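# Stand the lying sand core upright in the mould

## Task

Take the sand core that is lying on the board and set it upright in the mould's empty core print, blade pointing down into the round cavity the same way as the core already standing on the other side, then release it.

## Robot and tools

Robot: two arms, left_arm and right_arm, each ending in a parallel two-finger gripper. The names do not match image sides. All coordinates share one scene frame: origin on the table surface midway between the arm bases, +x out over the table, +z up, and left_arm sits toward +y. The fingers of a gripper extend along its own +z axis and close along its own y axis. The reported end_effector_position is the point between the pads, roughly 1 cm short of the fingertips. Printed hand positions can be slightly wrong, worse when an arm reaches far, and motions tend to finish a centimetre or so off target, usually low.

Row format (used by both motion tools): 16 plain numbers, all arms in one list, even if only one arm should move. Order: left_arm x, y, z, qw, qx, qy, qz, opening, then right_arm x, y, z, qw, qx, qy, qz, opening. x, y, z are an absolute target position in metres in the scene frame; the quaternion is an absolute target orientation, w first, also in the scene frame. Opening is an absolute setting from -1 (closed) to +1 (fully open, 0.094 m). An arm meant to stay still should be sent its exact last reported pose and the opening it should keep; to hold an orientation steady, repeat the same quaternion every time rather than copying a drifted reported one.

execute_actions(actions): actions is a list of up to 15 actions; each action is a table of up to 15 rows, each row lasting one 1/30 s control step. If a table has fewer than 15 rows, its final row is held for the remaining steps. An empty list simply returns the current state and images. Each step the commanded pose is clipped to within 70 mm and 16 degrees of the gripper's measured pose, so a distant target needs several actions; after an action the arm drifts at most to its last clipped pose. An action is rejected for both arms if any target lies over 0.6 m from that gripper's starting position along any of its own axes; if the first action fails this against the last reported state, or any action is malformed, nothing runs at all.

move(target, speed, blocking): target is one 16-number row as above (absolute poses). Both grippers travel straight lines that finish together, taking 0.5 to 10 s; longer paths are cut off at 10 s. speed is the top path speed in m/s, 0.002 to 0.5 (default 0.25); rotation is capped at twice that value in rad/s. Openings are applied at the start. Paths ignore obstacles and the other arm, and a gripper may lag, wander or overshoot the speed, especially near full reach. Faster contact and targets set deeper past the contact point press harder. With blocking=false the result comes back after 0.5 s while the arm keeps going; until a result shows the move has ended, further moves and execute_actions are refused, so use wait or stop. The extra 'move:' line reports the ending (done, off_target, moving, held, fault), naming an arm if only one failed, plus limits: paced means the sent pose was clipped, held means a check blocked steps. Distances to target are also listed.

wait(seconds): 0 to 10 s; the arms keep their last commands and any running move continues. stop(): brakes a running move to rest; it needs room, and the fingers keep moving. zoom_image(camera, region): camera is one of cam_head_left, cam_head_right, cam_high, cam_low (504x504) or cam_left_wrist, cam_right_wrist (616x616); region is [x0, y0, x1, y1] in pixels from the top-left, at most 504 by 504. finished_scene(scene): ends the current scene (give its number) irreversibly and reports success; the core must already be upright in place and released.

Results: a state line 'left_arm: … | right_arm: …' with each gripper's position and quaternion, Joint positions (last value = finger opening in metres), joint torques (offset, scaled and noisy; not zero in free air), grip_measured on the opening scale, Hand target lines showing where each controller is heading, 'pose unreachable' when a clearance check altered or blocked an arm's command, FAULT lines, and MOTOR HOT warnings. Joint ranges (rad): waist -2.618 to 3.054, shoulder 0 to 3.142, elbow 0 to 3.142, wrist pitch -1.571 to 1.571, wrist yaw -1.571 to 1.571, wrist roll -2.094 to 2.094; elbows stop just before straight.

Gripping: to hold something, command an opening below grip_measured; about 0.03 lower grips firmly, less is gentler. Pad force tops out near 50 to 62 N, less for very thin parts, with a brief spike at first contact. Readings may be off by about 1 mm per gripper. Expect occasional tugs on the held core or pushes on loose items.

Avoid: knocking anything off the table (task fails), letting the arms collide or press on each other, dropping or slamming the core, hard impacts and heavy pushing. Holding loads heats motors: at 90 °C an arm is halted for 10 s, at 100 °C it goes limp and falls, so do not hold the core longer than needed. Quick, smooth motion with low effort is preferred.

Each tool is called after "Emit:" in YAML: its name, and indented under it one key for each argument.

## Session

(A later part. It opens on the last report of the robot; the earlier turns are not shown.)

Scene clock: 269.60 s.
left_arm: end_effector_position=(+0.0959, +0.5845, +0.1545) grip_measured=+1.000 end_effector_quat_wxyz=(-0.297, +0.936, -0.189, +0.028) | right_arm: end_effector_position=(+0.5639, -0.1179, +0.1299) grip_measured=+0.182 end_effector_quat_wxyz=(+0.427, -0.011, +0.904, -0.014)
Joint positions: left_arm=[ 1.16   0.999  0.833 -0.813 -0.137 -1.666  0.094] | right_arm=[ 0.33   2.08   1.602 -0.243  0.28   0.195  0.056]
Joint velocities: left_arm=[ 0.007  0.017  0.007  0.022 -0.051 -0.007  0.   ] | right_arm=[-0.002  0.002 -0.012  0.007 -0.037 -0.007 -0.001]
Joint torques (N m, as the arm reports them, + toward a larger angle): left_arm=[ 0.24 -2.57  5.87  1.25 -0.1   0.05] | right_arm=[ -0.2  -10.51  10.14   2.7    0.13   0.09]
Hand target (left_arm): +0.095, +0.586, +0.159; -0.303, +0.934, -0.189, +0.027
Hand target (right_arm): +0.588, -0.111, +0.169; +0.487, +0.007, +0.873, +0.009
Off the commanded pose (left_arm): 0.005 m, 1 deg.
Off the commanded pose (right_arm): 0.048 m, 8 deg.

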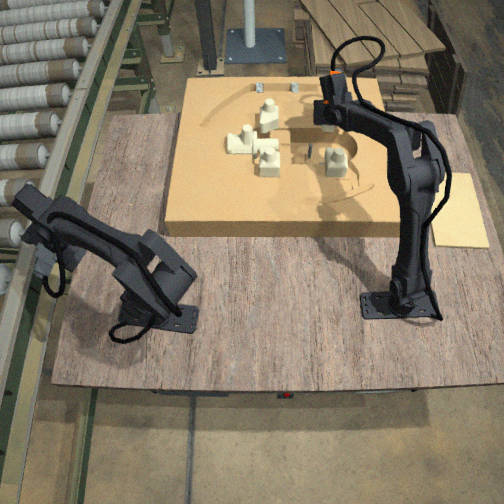

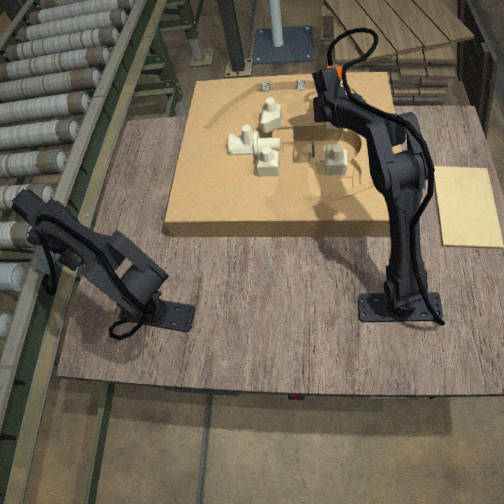

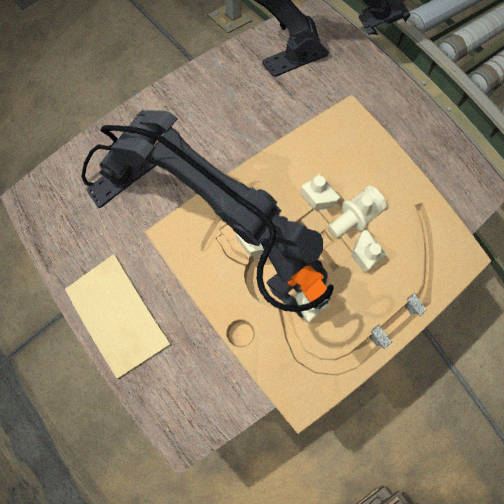

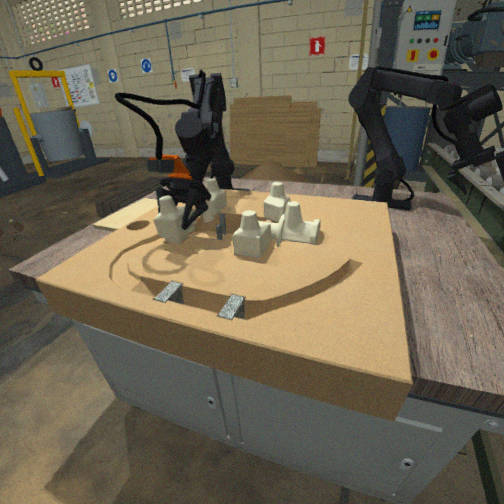

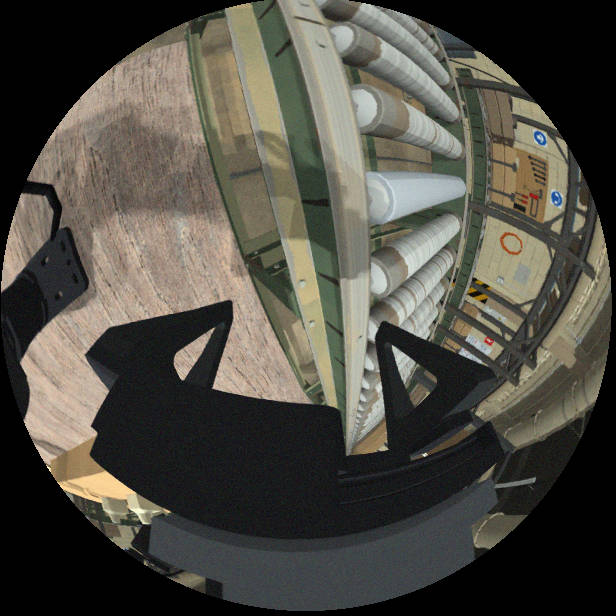

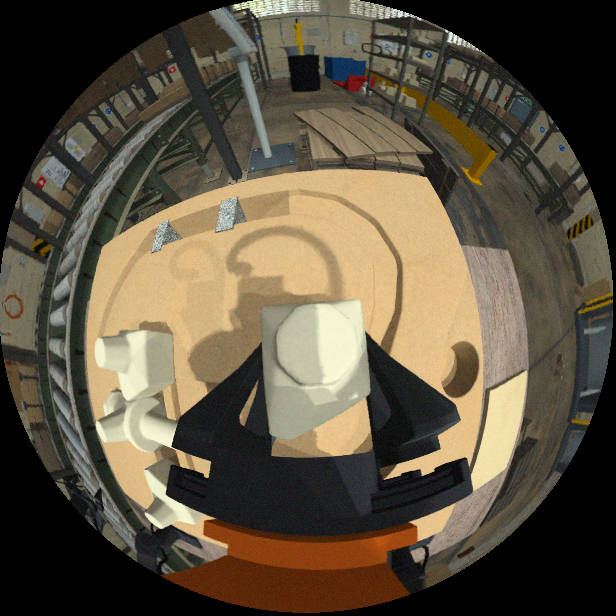

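Emit:
execute_actions:
  actions:
    - [[0.095,0.586,0.159,-0.303,0.934,-0.189,0.027,1, 0.588,-0.110,0.178,0.490,0.008,0.872,0.01,0.14]]
    - [[0.095,0.586,0.159,-0.303,0.934,-0.189,0.027,1, 0.583,-0.111,0.188,0.495,0.004,0.869,0.015,0.14]]
    - [[0.095,0.586,0.159,-0.303,0.934,-0.189,0.027,1, 0.579,-0.112,0.193,0.500,-0.002,0.866,0.022,0.14]]
    - [[0.095,0.586,0.159,-0.303,0.934,-0.189,0.027,1, 0.577,-0.112,0.195,0.505,-0.008,0.863,0.03,0.14]]
    - [[0.095,0.586,0.159,-0.303,0.934,-0.189,0.027,1, 0.577,-0.112,0.195,0.505,-0.008,0.863,0.03,0.14]]

Emit:
zoom_image:
  camera: "cam_low"
  region: [145,205,205,255]

Emit:
zoom_image:
  camera: "cam_right_wrist"
  region: [158,140,458,320]

Scene clock: 292.27 s.
left_arm: end_effector_position=(+0.0959, +0.5845, +0.1545) grip_measured=+1.000 end_effector_quat_wxyz=(-0.297, +0.936, -0.189, +0.028) | right_arm: end_effector_position=(+0.5620, -0.1109, +0.1399) grip_measured=+0.181 end_effector_quat_wxyz=(+0.439, -0.020, +0.898, +0.012)
Joint positions: left_arm=[ 1.16   0.999  0.833 -0.813 -0.137 -1.666  0.094] | right_arm=[ 0.328  2.05   1.572 -0.206  0.232  0.189  0.056]
Joint velocities: left_arm=[-0.002 -0.002  0.007 -0.037 -0.022 -0.007  0.   ] | right_arm=[-0.007  0.002  0.002  0.007 -0.022  0.022 -0.001]
Joint torques (N m, as the arm reports them, + toward a larger angle): left_arm=[ 0.26 -2.55  5.83  1.24 -0.08  0.04] | right_arm=[ -0.84 -15.65   7.12   2.65   0.12  -0.12]
Hand target (left_arm): +0.095, +0.586, +0.159; -0.303, +0.934, -0.189, +0.027
Hand target (right_arm): +0.574, -0.113, +0.195; +0.504, -0.008, +0.863, +0.028
Off the commanded pose (left_arm): 0.005 m, 1 deg.
Off the commanded pose (right_arm): 0.057 m, 9 deg.

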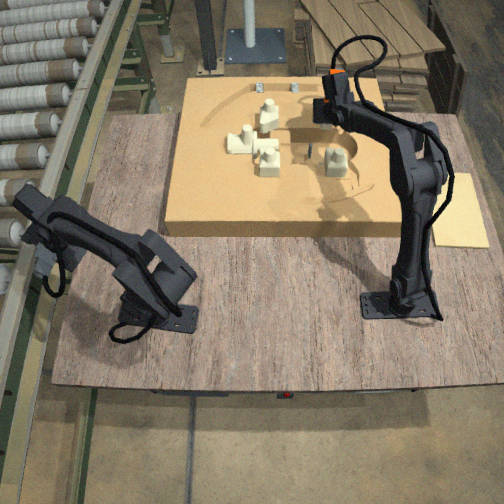

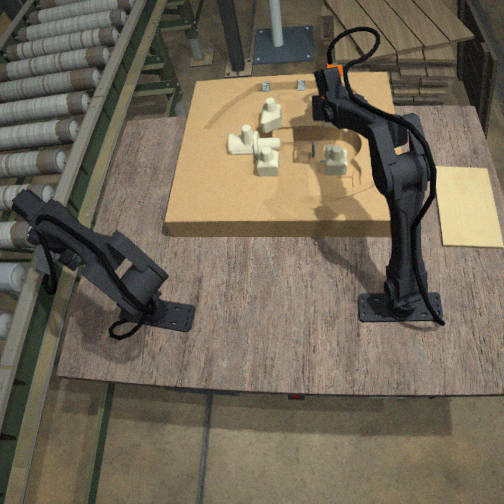

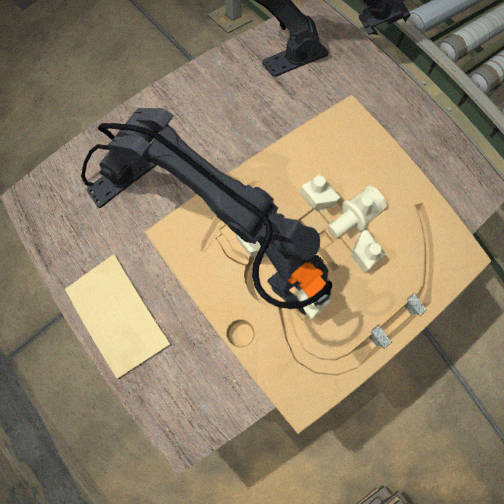

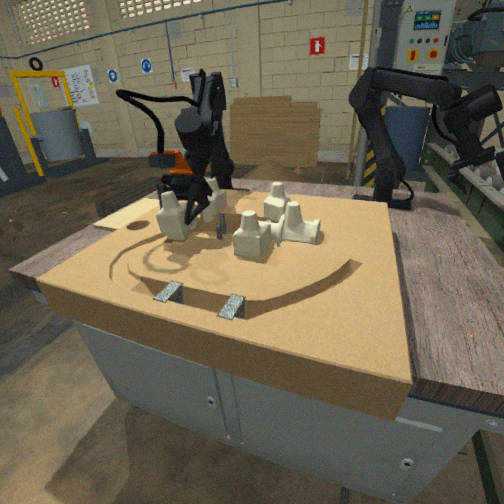

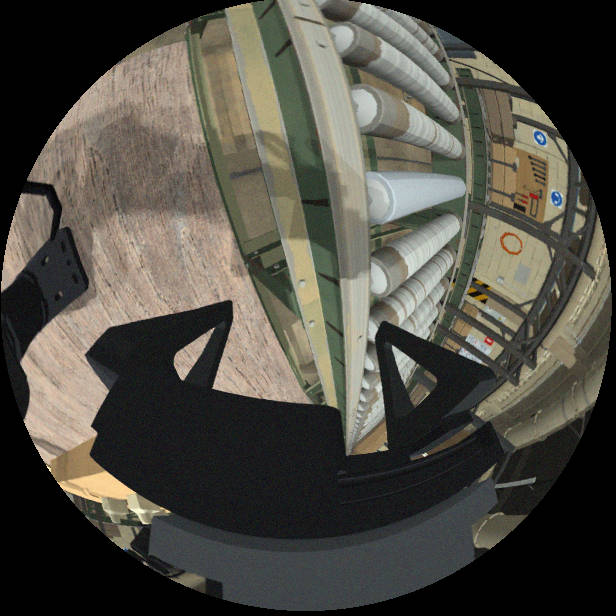

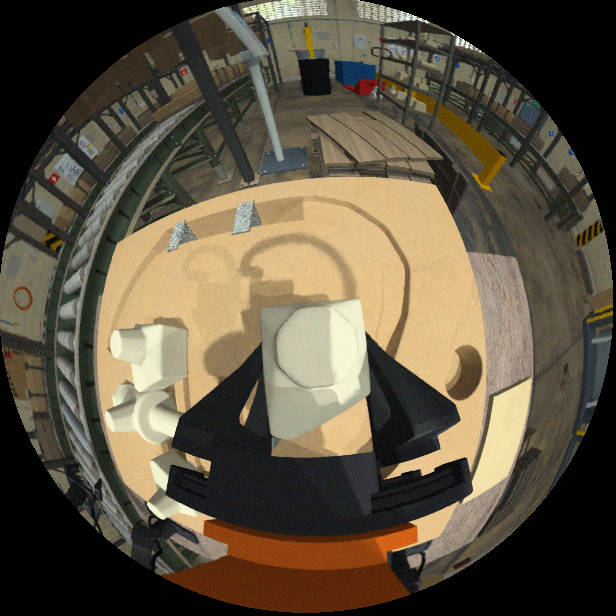

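Region (145, 205, 205, 255) of cam_low's 504x504 image, scaled by 8.400, with more detail than that image has.

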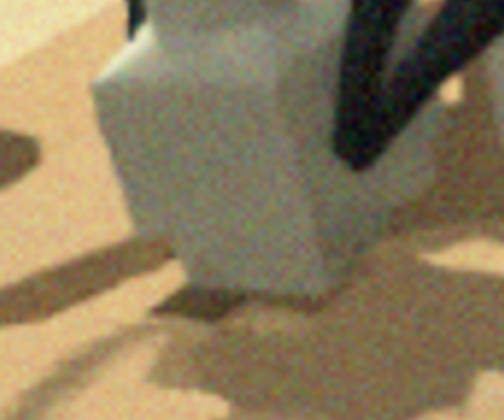

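Region (158, 140, 458, 320) of cam_right_wrist's 616x616 image, scaled by 1.680, with more detail than that image has; it fills the top 302 rows of this view, and the rest is white.

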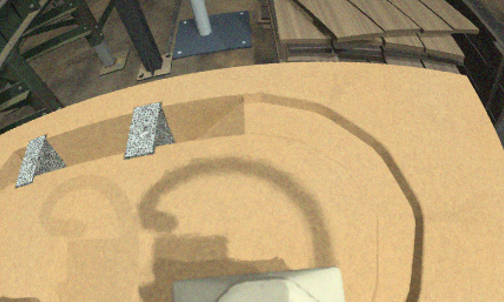

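Emit:
execute_actions:
  actions:
    - [[0.095,0.586,0.159,-0.303,0.934,-0.189,0.027,1, 0.578,-0.114,0.195,0.508,-0.008,0.861,0.03,0.14]]
    - [[0.095,0.586,0.159,-0.303,0.934,-0.189,0.027,1, 0.579,-0.116,0.195,0.511,-0.008,0.859,0.03,0.14]]
    - [[0.095,0.586,0.159,-0.303,0.934,-0.189,0.027,1, 0.580,-0.118,0.195,0.511,-0.008,0.859,0.03,0.14]]
    - [[0.095,0.586,0.159,-0.303,0.934,-0.189,0.027,1, 0.5805,-0.1195,0.195,0.511,-0.008,0.859,0.03,0.14]]

Emit:
zoom_image:
  camera: "cam_low"
  region: [145,205,205,255]

Scene clock: 300.73 s.
left_arm: end_effector_position=(+0.0959, +0.5845, +0.1545) grip_measured=+1.000 end_effector_quat_wxyz=(-0.297, +0.936, -0.189, +0.028) | right_arm: end_effector_position=(+0.5623, -0.1129, +0.1378) grip_measured=+0.181 end_effector_quat_wxyz=(+0.440, -0.023, +0.897, +0.019)
Joint positions: left_arm=[ 1.16   0.999  0.833 -0.813 -0.137 -1.666  0.094] | right_arm=[ 0.317  2.045  1.554 -0.185  0.208  0.181  0.056]
Joint velocities: left_arm=[-0.007 -0.007 -0.002  0.066  0.022  0.037  0.   ] | right_arm=[-0.002  0.002 -0.007  0.051 -0.051  0.051 -0.001]
Joint torques (N m, as the arm reports them, + toward a larger angle): left_arm=[ 0.38 -2.61  5.78  1.23 -0.1   0.03] | right_arm=[ -1.34 -15.53   7.21   2.74   0.23  -0.17]
Hand target (left_arm): +0.095, +0.586, +0.159; -0.303, +0.934, -0.189, +0.027
Hand target (right_arm): +0.577, -0.121, +0.195; +0.510, -0.008, +0.860, +0.028
Off the commanded pose (left_arm): 0.005 m, 1 deg.
Off the commanded pose (right_arm): 0.060 m, 9 deg.

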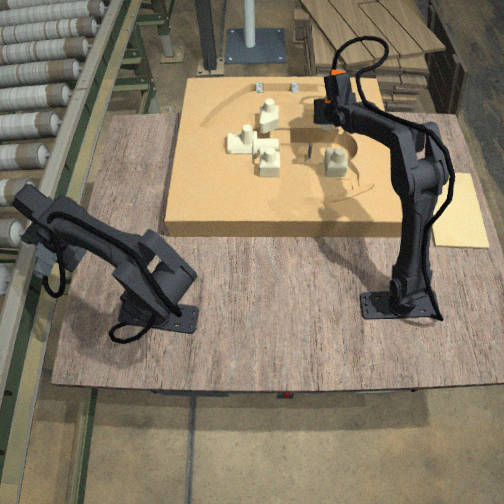

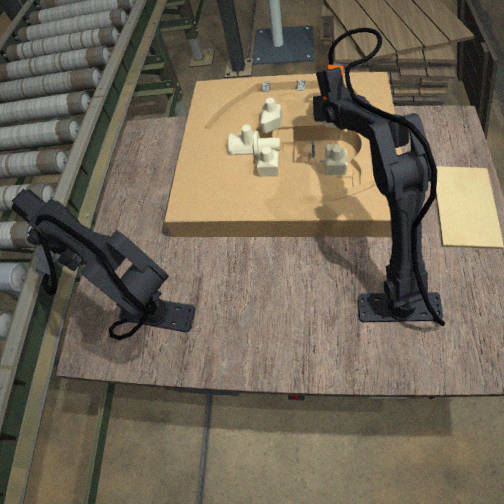

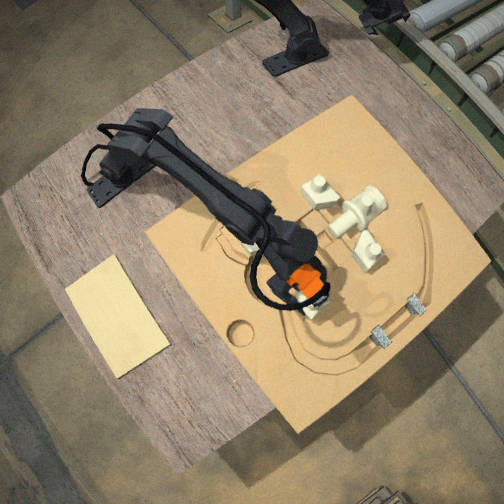

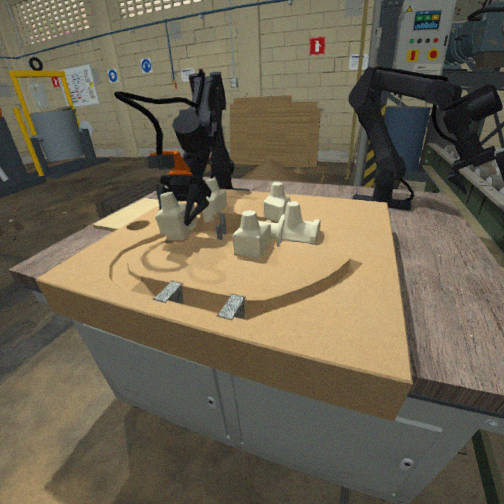

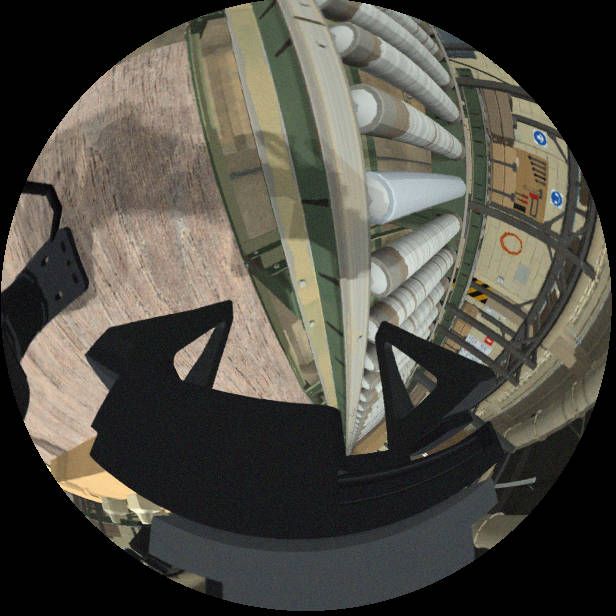

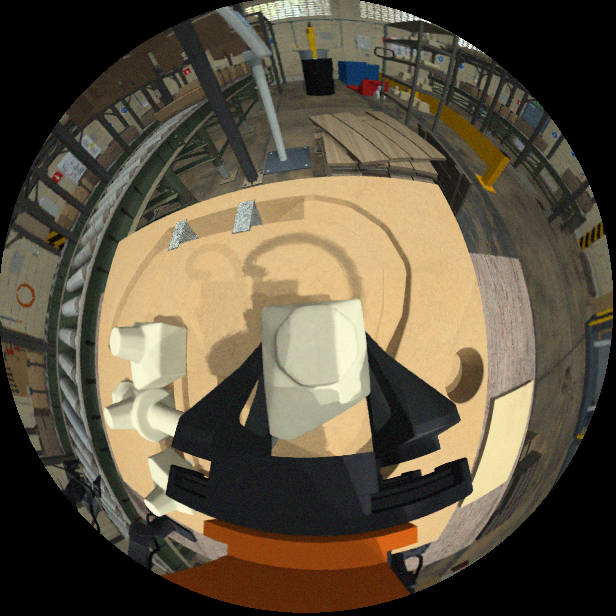

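Region (145, 205, 205, 255) of cam_low's 504x504 image, scaled by 8.400, with more detail than that image has.

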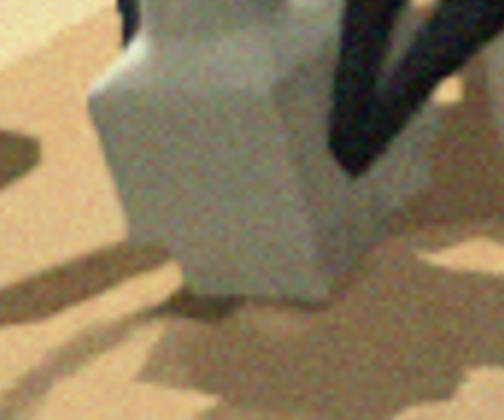

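Emit:
execute_actions:
  actions: []

Scene clock: 315.63 s.
left_arm: end_effector_position=(+0.0959, +0.5845, +0.1545) grip_measured=+1.000 end_effector_quat_wxyz=(-0.297, +0.936, -0.189, +0.028) | right_arm: end_effector_position=(+0.5623, -0.1129, +0.1378) grip_measured=+0.181 end_effector_quat_wxyz=(+0.440, -0.023, +0.897, +0.019)
Joint positions: left_arm=[ 1.16   0.999  0.833 -0.813 -0.137 -1.666  0.094] | right_arm=[ 0.317  2.045  1.554 -0.185  0.208  0.181  0.056]
Joint velocities: left_arm=[ 0.012 -0.012 -0.007 -0.022 -0.022 -0.007  0.   ] | right_arm=[-0.007  0.007 -0.012  0.037  0.066 -0.051 -0.   ]
Joint torques (N m, as the arm reports them, + toward a larger angle): left_arm=[ 0.23 -2.55  5.8   1.27 -0.08  0.02] | right_arm=[ -1.35 -15.52   7.21   2.74   0.22  -0.17]
Hand target (left_arm): +0.095, +0.586, +0.159; -0.303, +0.934, -0.189, +0.027
Hand target (right_arm): +0.577, -0.121, +0.195; +0.510, -0.008, +0.860, +0.028
Off the commanded pose (left_arm): 0.005 m, 1 deg.
Off the commanded pose (right_arm): 0.060 m, 9 deg.

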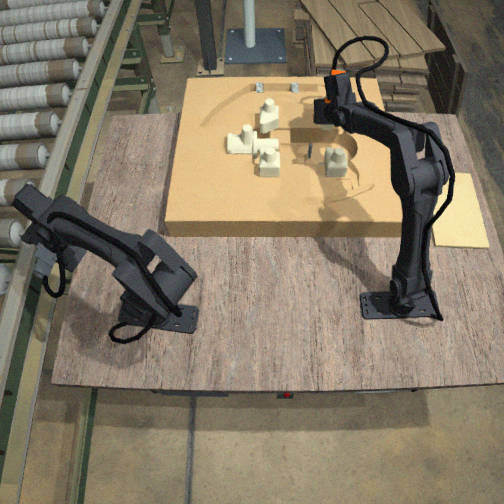

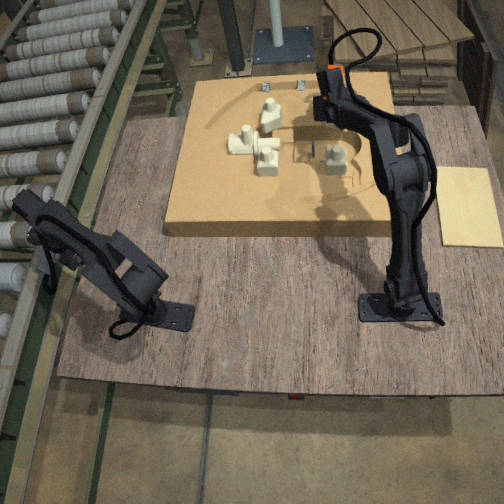

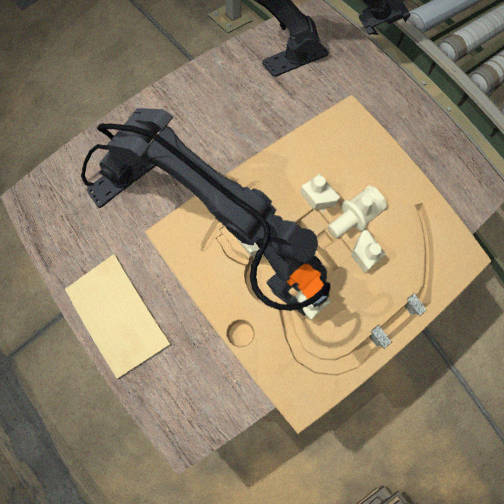

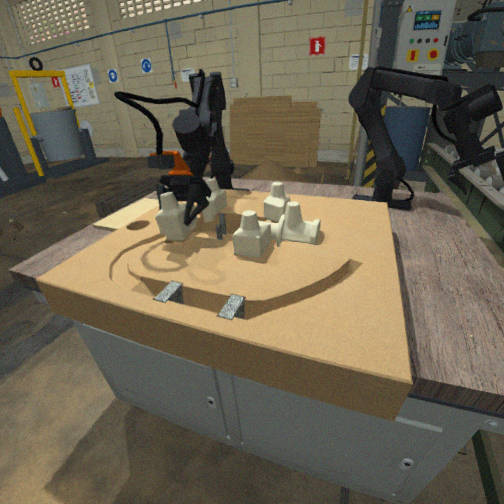

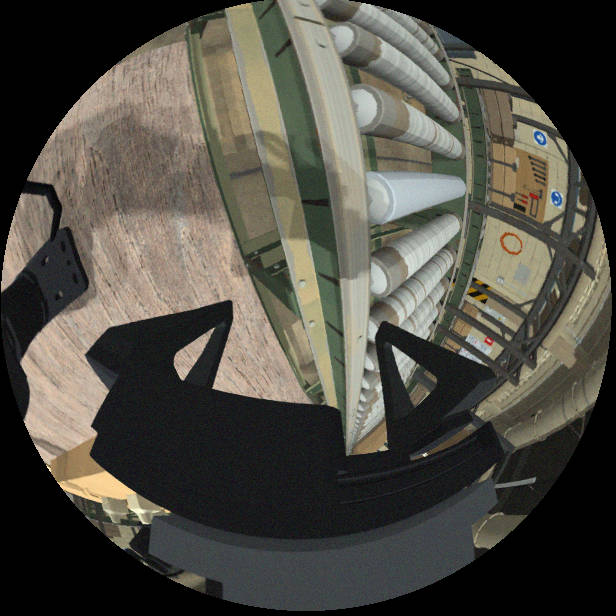

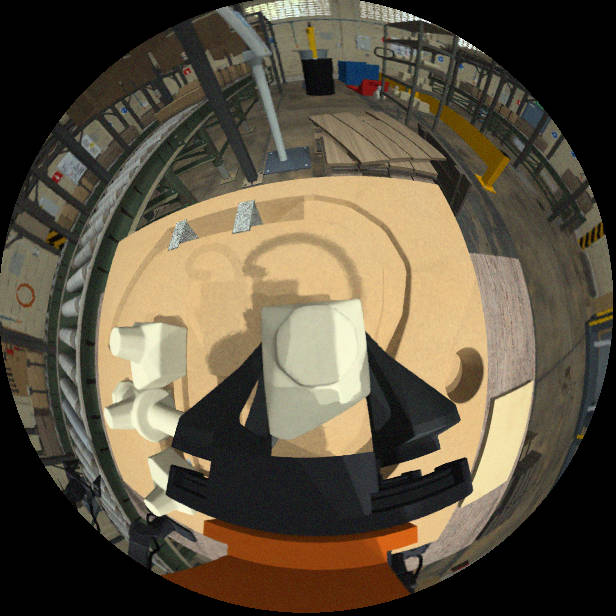

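Emit:
execute_actions:
  actions:
    - [[0.095,0.586,0.159,-0.303,0.934,-0.189,0.027,1,0.575,-0.1195,0.194,0.511,-0.012,0.859,0.022,0.14]]
    - [[0.095,0.586,0.159,-0.303,0.934,-0.189,0.027,1,0.571,-0.1205,0.193,0.511,-0.014,0.859,0.018,0.14]]

Emit:
zoom_image:
  camera: "cam_low"
  region: [145,205,205,255]

Scene clock: 320.70 s.
left_arm: end_effector_position=(+0.0959, +0.5845, +0.1545) grip_measured=+1.000 end_effector_quat_wxyz=(-0.297, +0.936, -0.189, +0.028) | right_arm: end_effector_position=(+0.5576, -0.1175, +0.1385) grip_measured=+0.181 end_effector_quat_wxyz=(+0.446, -0.028, +0.895, +0.009)
Joint positions: left_arm=[ 1.16   0.999  0.833 -0.813 -0.137 -1.666  0.094] | right_arm=[ 0.317  2.021  1.511 -0.156  0.224  0.163  0.056]
Joint velocities: left_arm=[ 0.007 -0.002 -0.017 -0.051 -0.037 -0.095  0.   ] | right_arm=[ 0.002  0.017 -0.012 -0.037  0.037  0.022  0.   ]
Joint torques (N m, as the arm reports them, + toward a larger angle): left_arm=[ 0.3  -2.57  5.76  1.25 -0.07  0.03] | right_arm=[ -0.57 -15.37   7.06   2.56   0.3   -0.1 ]
Hand target (left_arm): +0.095, +0.586, +0.159; -0.303, +0.934, -0.189, +0.027
Hand target (right_arm): +0.568, -0.121, +0.193; +0.510, -0.014, +0.860, +0.016
Off the commanded pose (left_arm): 0.005 m, 1 deg.
Off the commanded pose (right_arm): 0.056 m, 9 deg.

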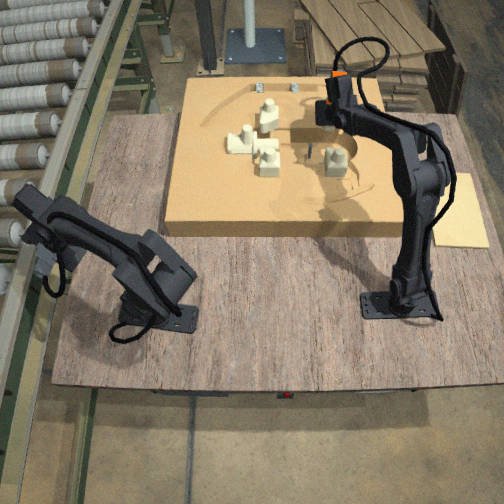

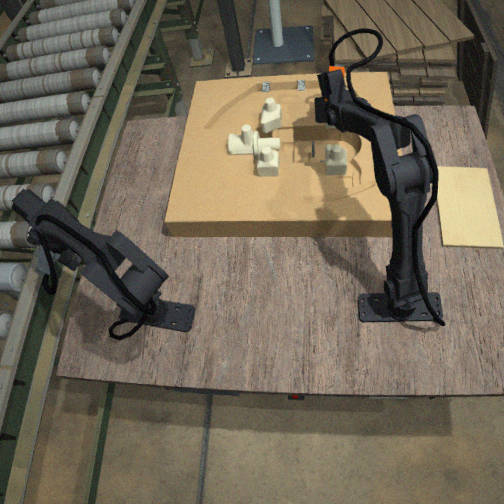

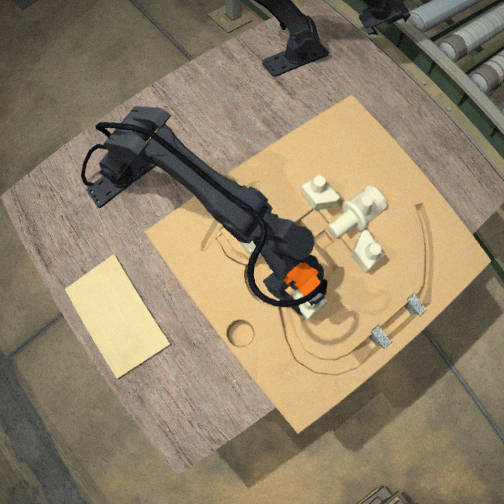

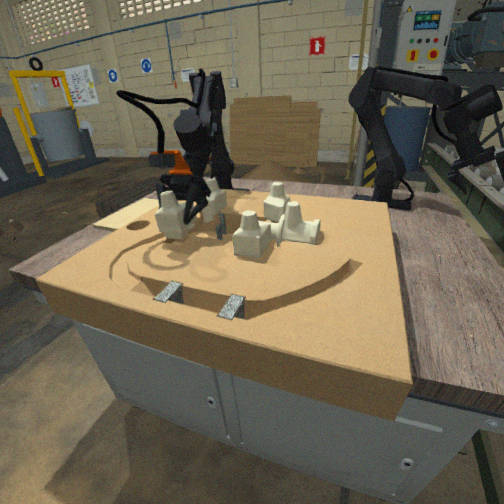

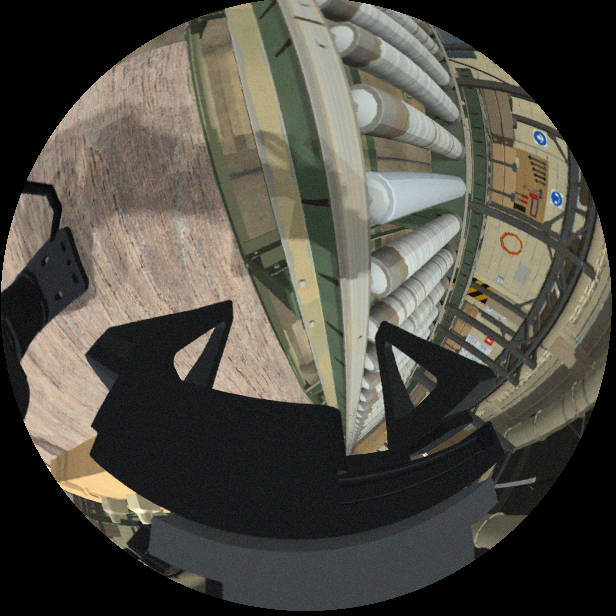

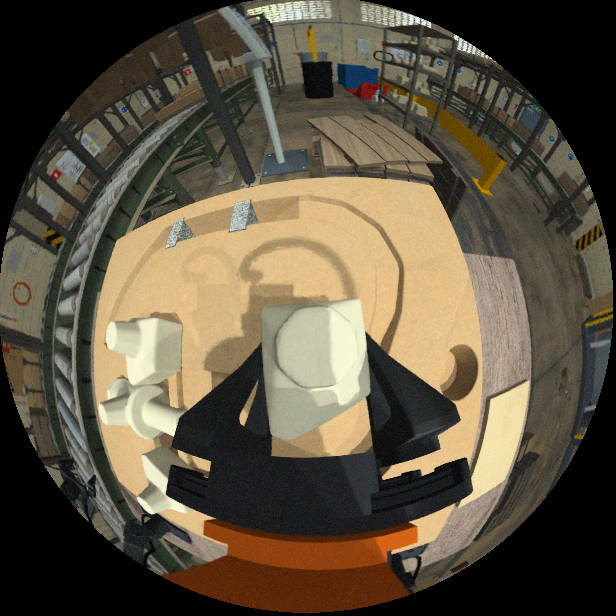

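Region (145, 205, 205, 255) of cam_low's 504x504 image, scaled by 8.400, with more detail than that image has.

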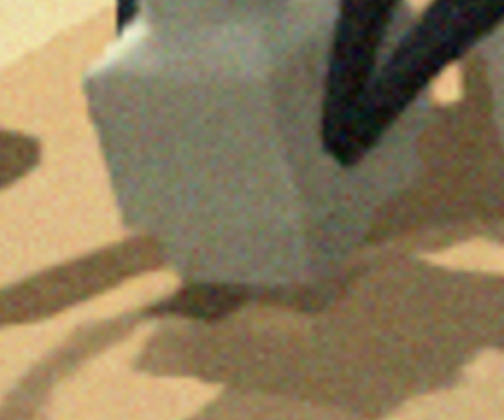

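Emit:
execute_actions:
  actions:
    - [[0.095,0.586,0.159,-0.303,0.934,-0.189,0.027,1,0.572,-0.1245,0.192,0.511,-0.014,0.859,0.018,0.14]]
    - [[0.095,0.586,0.159,-0.303,0.934,-0.189,0.027,1,0.574,-0.1255,0.188,0.509,-0.014,0.860,0.018,0.14]]
    - [[0.095,0.586,0.159,-0.303,0.934,-0.189,0.027,1,0.576,-0.1255,0.184,0.507,-0.014,0.861,0.018,0.14]]

Emit:
zoom_image:
  camera: "cam_low"
  region: [145,205,205,255]

Scene clock: 326.93 s.
left_arm: end_effector_position=(+0.0959, +0.5845, +0.1545) grip_measured=+1.000 end_effector_quat_wxyz=(-0.297, +0.936, -0.189, +0.028) | right_arm: end_effector_position=(+0.5601, -0.1215, +0.1403) grip_measured=+0.181 end_effector_quat_wxyz=(+0.450, -0.027, +0.893, +0.007)
Joint positions: left_arm=[ 1.16   0.999  0.833 -0.813 -0.137 -1.666  0.094] | right_arm=[ 0.309  2.021  1.511 -0.147  0.224  0.156  0.056]
Joint velocities: left_arm=[ 0.007  0.017  0.002 -0.007 -0.022 -0.037  0.   ] | right_arm=[-0.002 -0.002 -0.007  0.007  0.007  0.022  0.   ]
Joint torques (N m, as the arm reports them, + toward a larger angle): left_arm=[ 0.33 -2.55  5.71  1.26 -0.11  0.06] | right_arm=[ -1.13 -13.76   7.19   2.65   0.14  -0.13]
Hand target (left_arm): +0.095, +0.586, +0.159; -0.303, +0.934, -0.189, +0.027
Hand target (right_arm): +0.573, -0.126, +0.185; +0.507, -0.014, +0.862, +0.016
Off the commanded pose (left_arm): 0.005 m, 1 deg.
Off the commanded pose (right_arm): 0.047 m, 8 deg.

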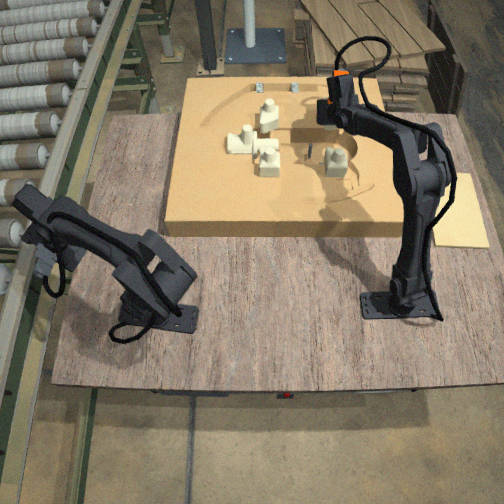

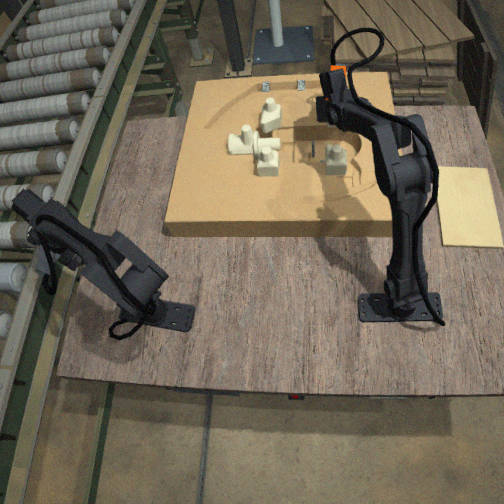

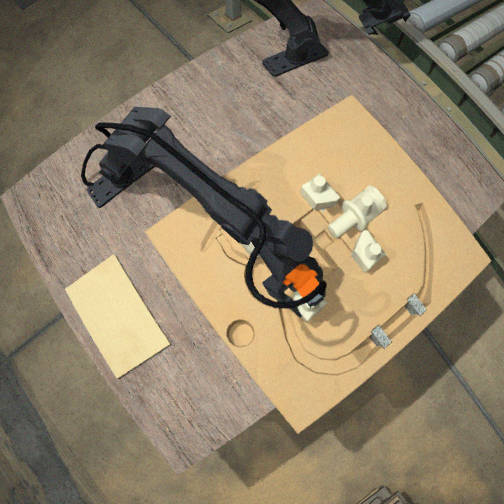

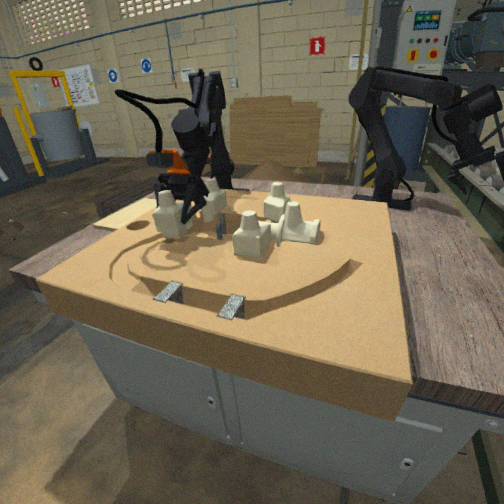

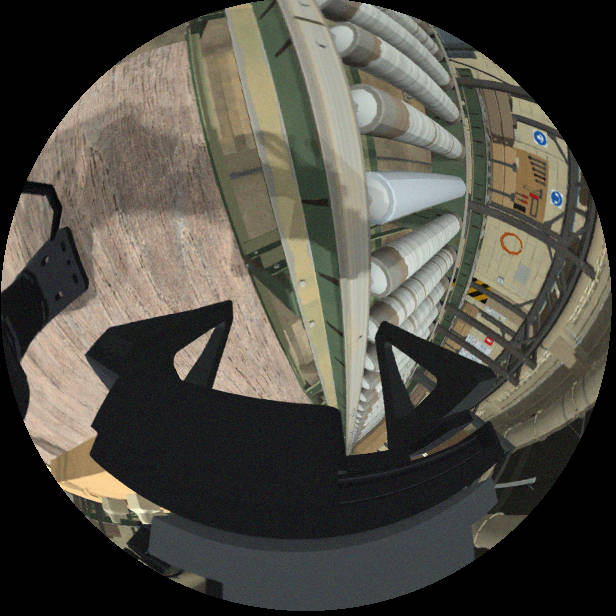

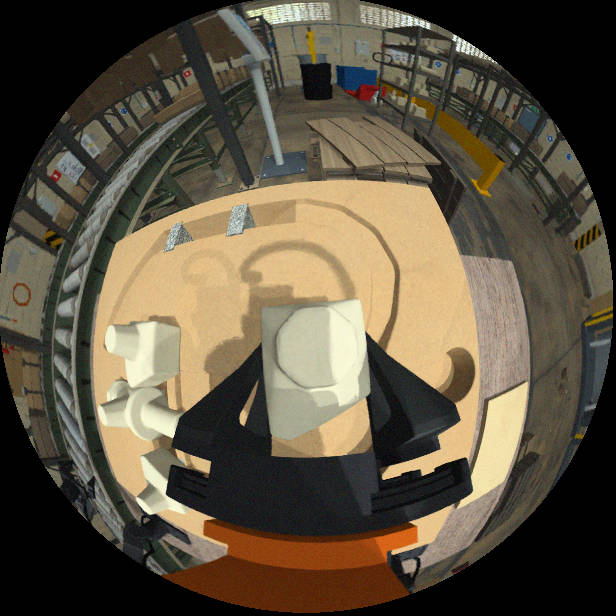

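Region (145, 205, 205, 255) of cam_low's 504x504 image, scaled by 8.400, with more detail than that image has.

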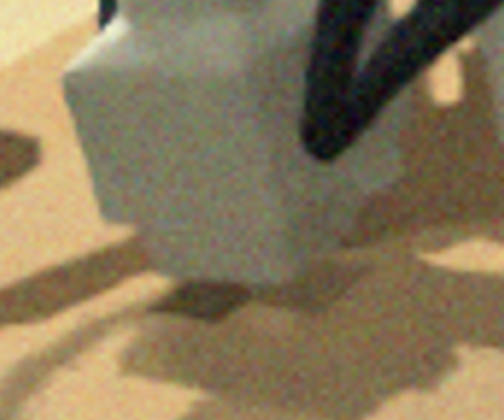

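Emit:
zoom_image:
  camera: "cam_low"
  region: [130,170,250,270]

Emit:
zoom_image:
  camera: "cam_head_left"
  region: [290,95,380,185]

Region (130, 170, 250, 270) of cam_low's 504x504 image, scaled by 4.200, with more detail than that image has.

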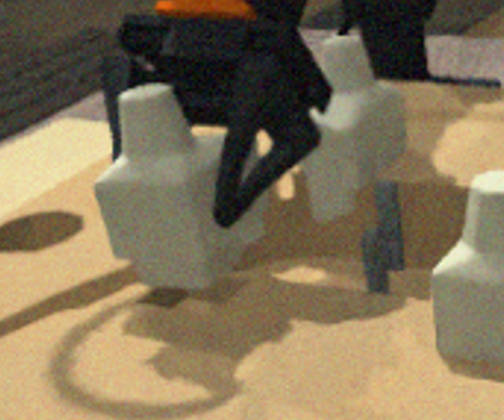

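Region (290, 95, 380, 185) of cam_head_left's 504x504 image, scaled by 5.600, with more detail than that image has.

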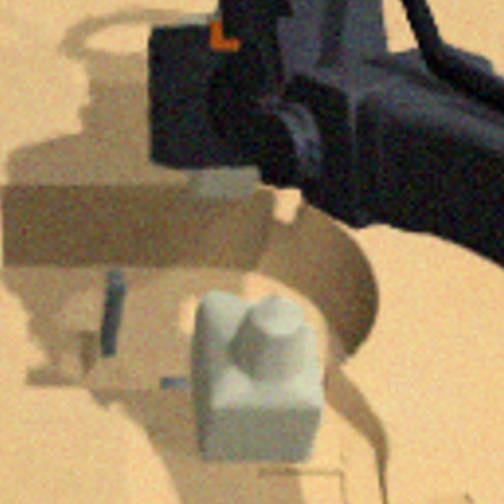

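Emit:
execute_actions:
  actions:
    - [[0.095,0.586,0.159,-0.303,0.934,-0.189,0.027,1,0.577,-0.127,0.181,0.505,-0.014,0.862,0.018,0.14]]
    - [[0.095,0.586,0.159,-0.303,0.934,-0.189,0.027,1,0.578,-0.127,0.178,0.504,-0.014,0.863,0.018,0.14]]
    - [[0.095,0.586,0.159,-0.303,0.934,-0.189,0.027,1,0.579,-0.127,0.175,0.503,-0.014,0.863,0.018,0.14]]

Emit:
zoom_image:
  camera: "cam_low"
  region: [145,205,205,255]

Scene clock: 341.07 s.
left_arm: end_effector_position=(+0.0959, +0.5845, +0.1545) grip_measured=+1.000 end_effector_quat_wxyz=(-0.297, +0.936, -0.189, +0.028) | right_arm: end_effector_position=(+0.5606, -0.1227, +0.1401) grip_measured=+0.181 end_effector_quat_wxyz=(+0.449, -0.026, +0.893, +0.010)
Joint positions: left_arm=[ 1.16   0.999  0.833 -0.813 -0.137 -1.666  0.094] | right_arm=[ 0.304  2.021  1.511 -0.147  0.215  0.155  0.056]
Joint velocities: left_arm=[ 0.002  0.007  0.002  0.037  0.022 -0.022  0.   ] | right_arm=[ 0.017 -0.007 -0.022  0.066  0.007 -0.037 -0.001]
Joint torques (N m, as the arm reports them, + toward a larger angle): left_arm=[ 0.29 -2.63  5.8   1.24 -0.11  0.05] | right_arm=[ -1.22 -12.25   7.17   2.76   0.15  -0.14]
Hand target (left_arm): +0.095, +0.586, +0.159; -0.303, +0.934, -0.189, +0.027
Hand target (right_arm): +0.576, -0.128, +0.176; +0.502, -0.014, +0.864, +0.017
Off the commanded pose (left_arm): 0.005 m, 1 deg.
Off the commanded pose (right_arm): 0.040 m, 7 deg.

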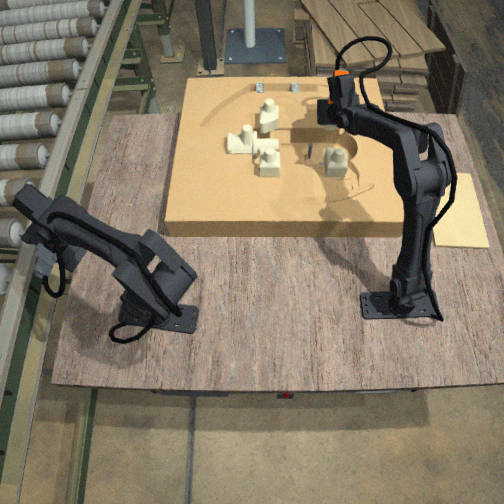

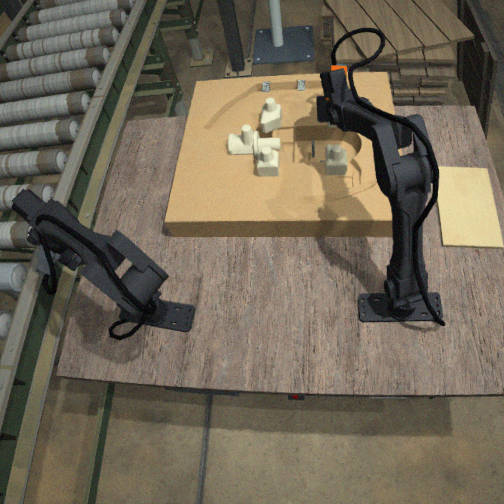

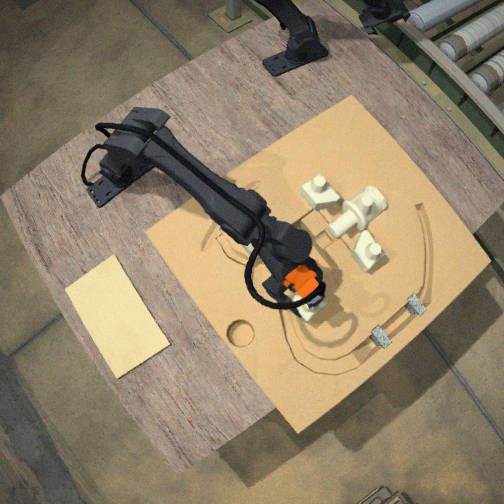

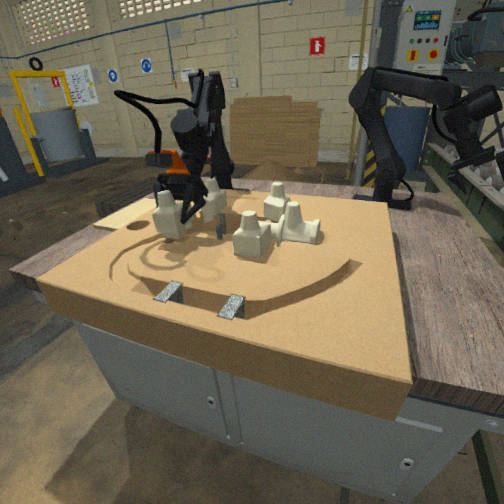

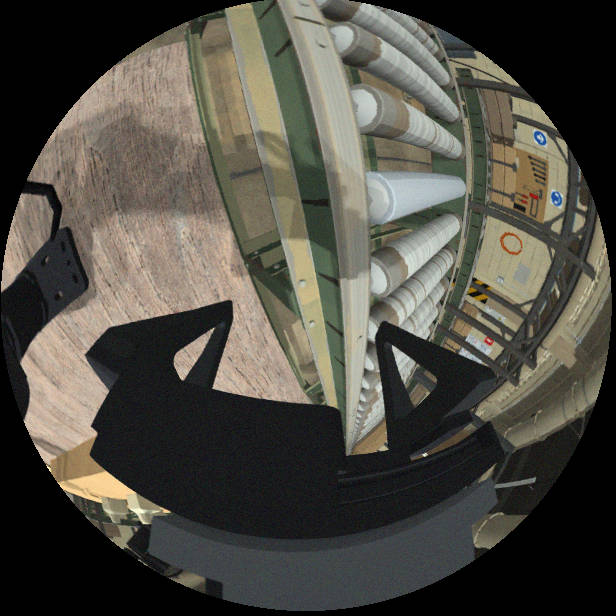

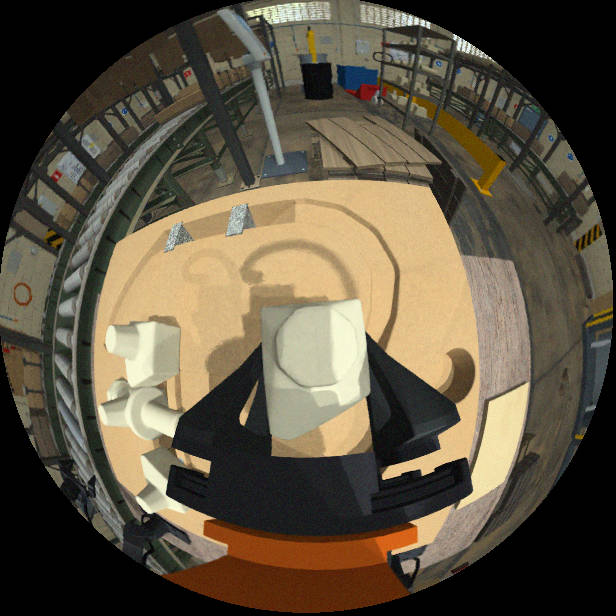

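Region (145, 205, 205, 255) of cam_low's 504x504 image, scaled by 8.400, with more detail than that image has.

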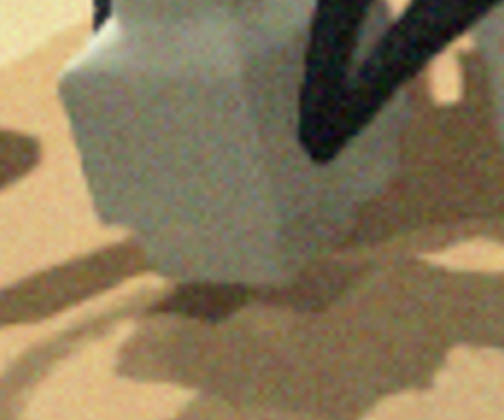

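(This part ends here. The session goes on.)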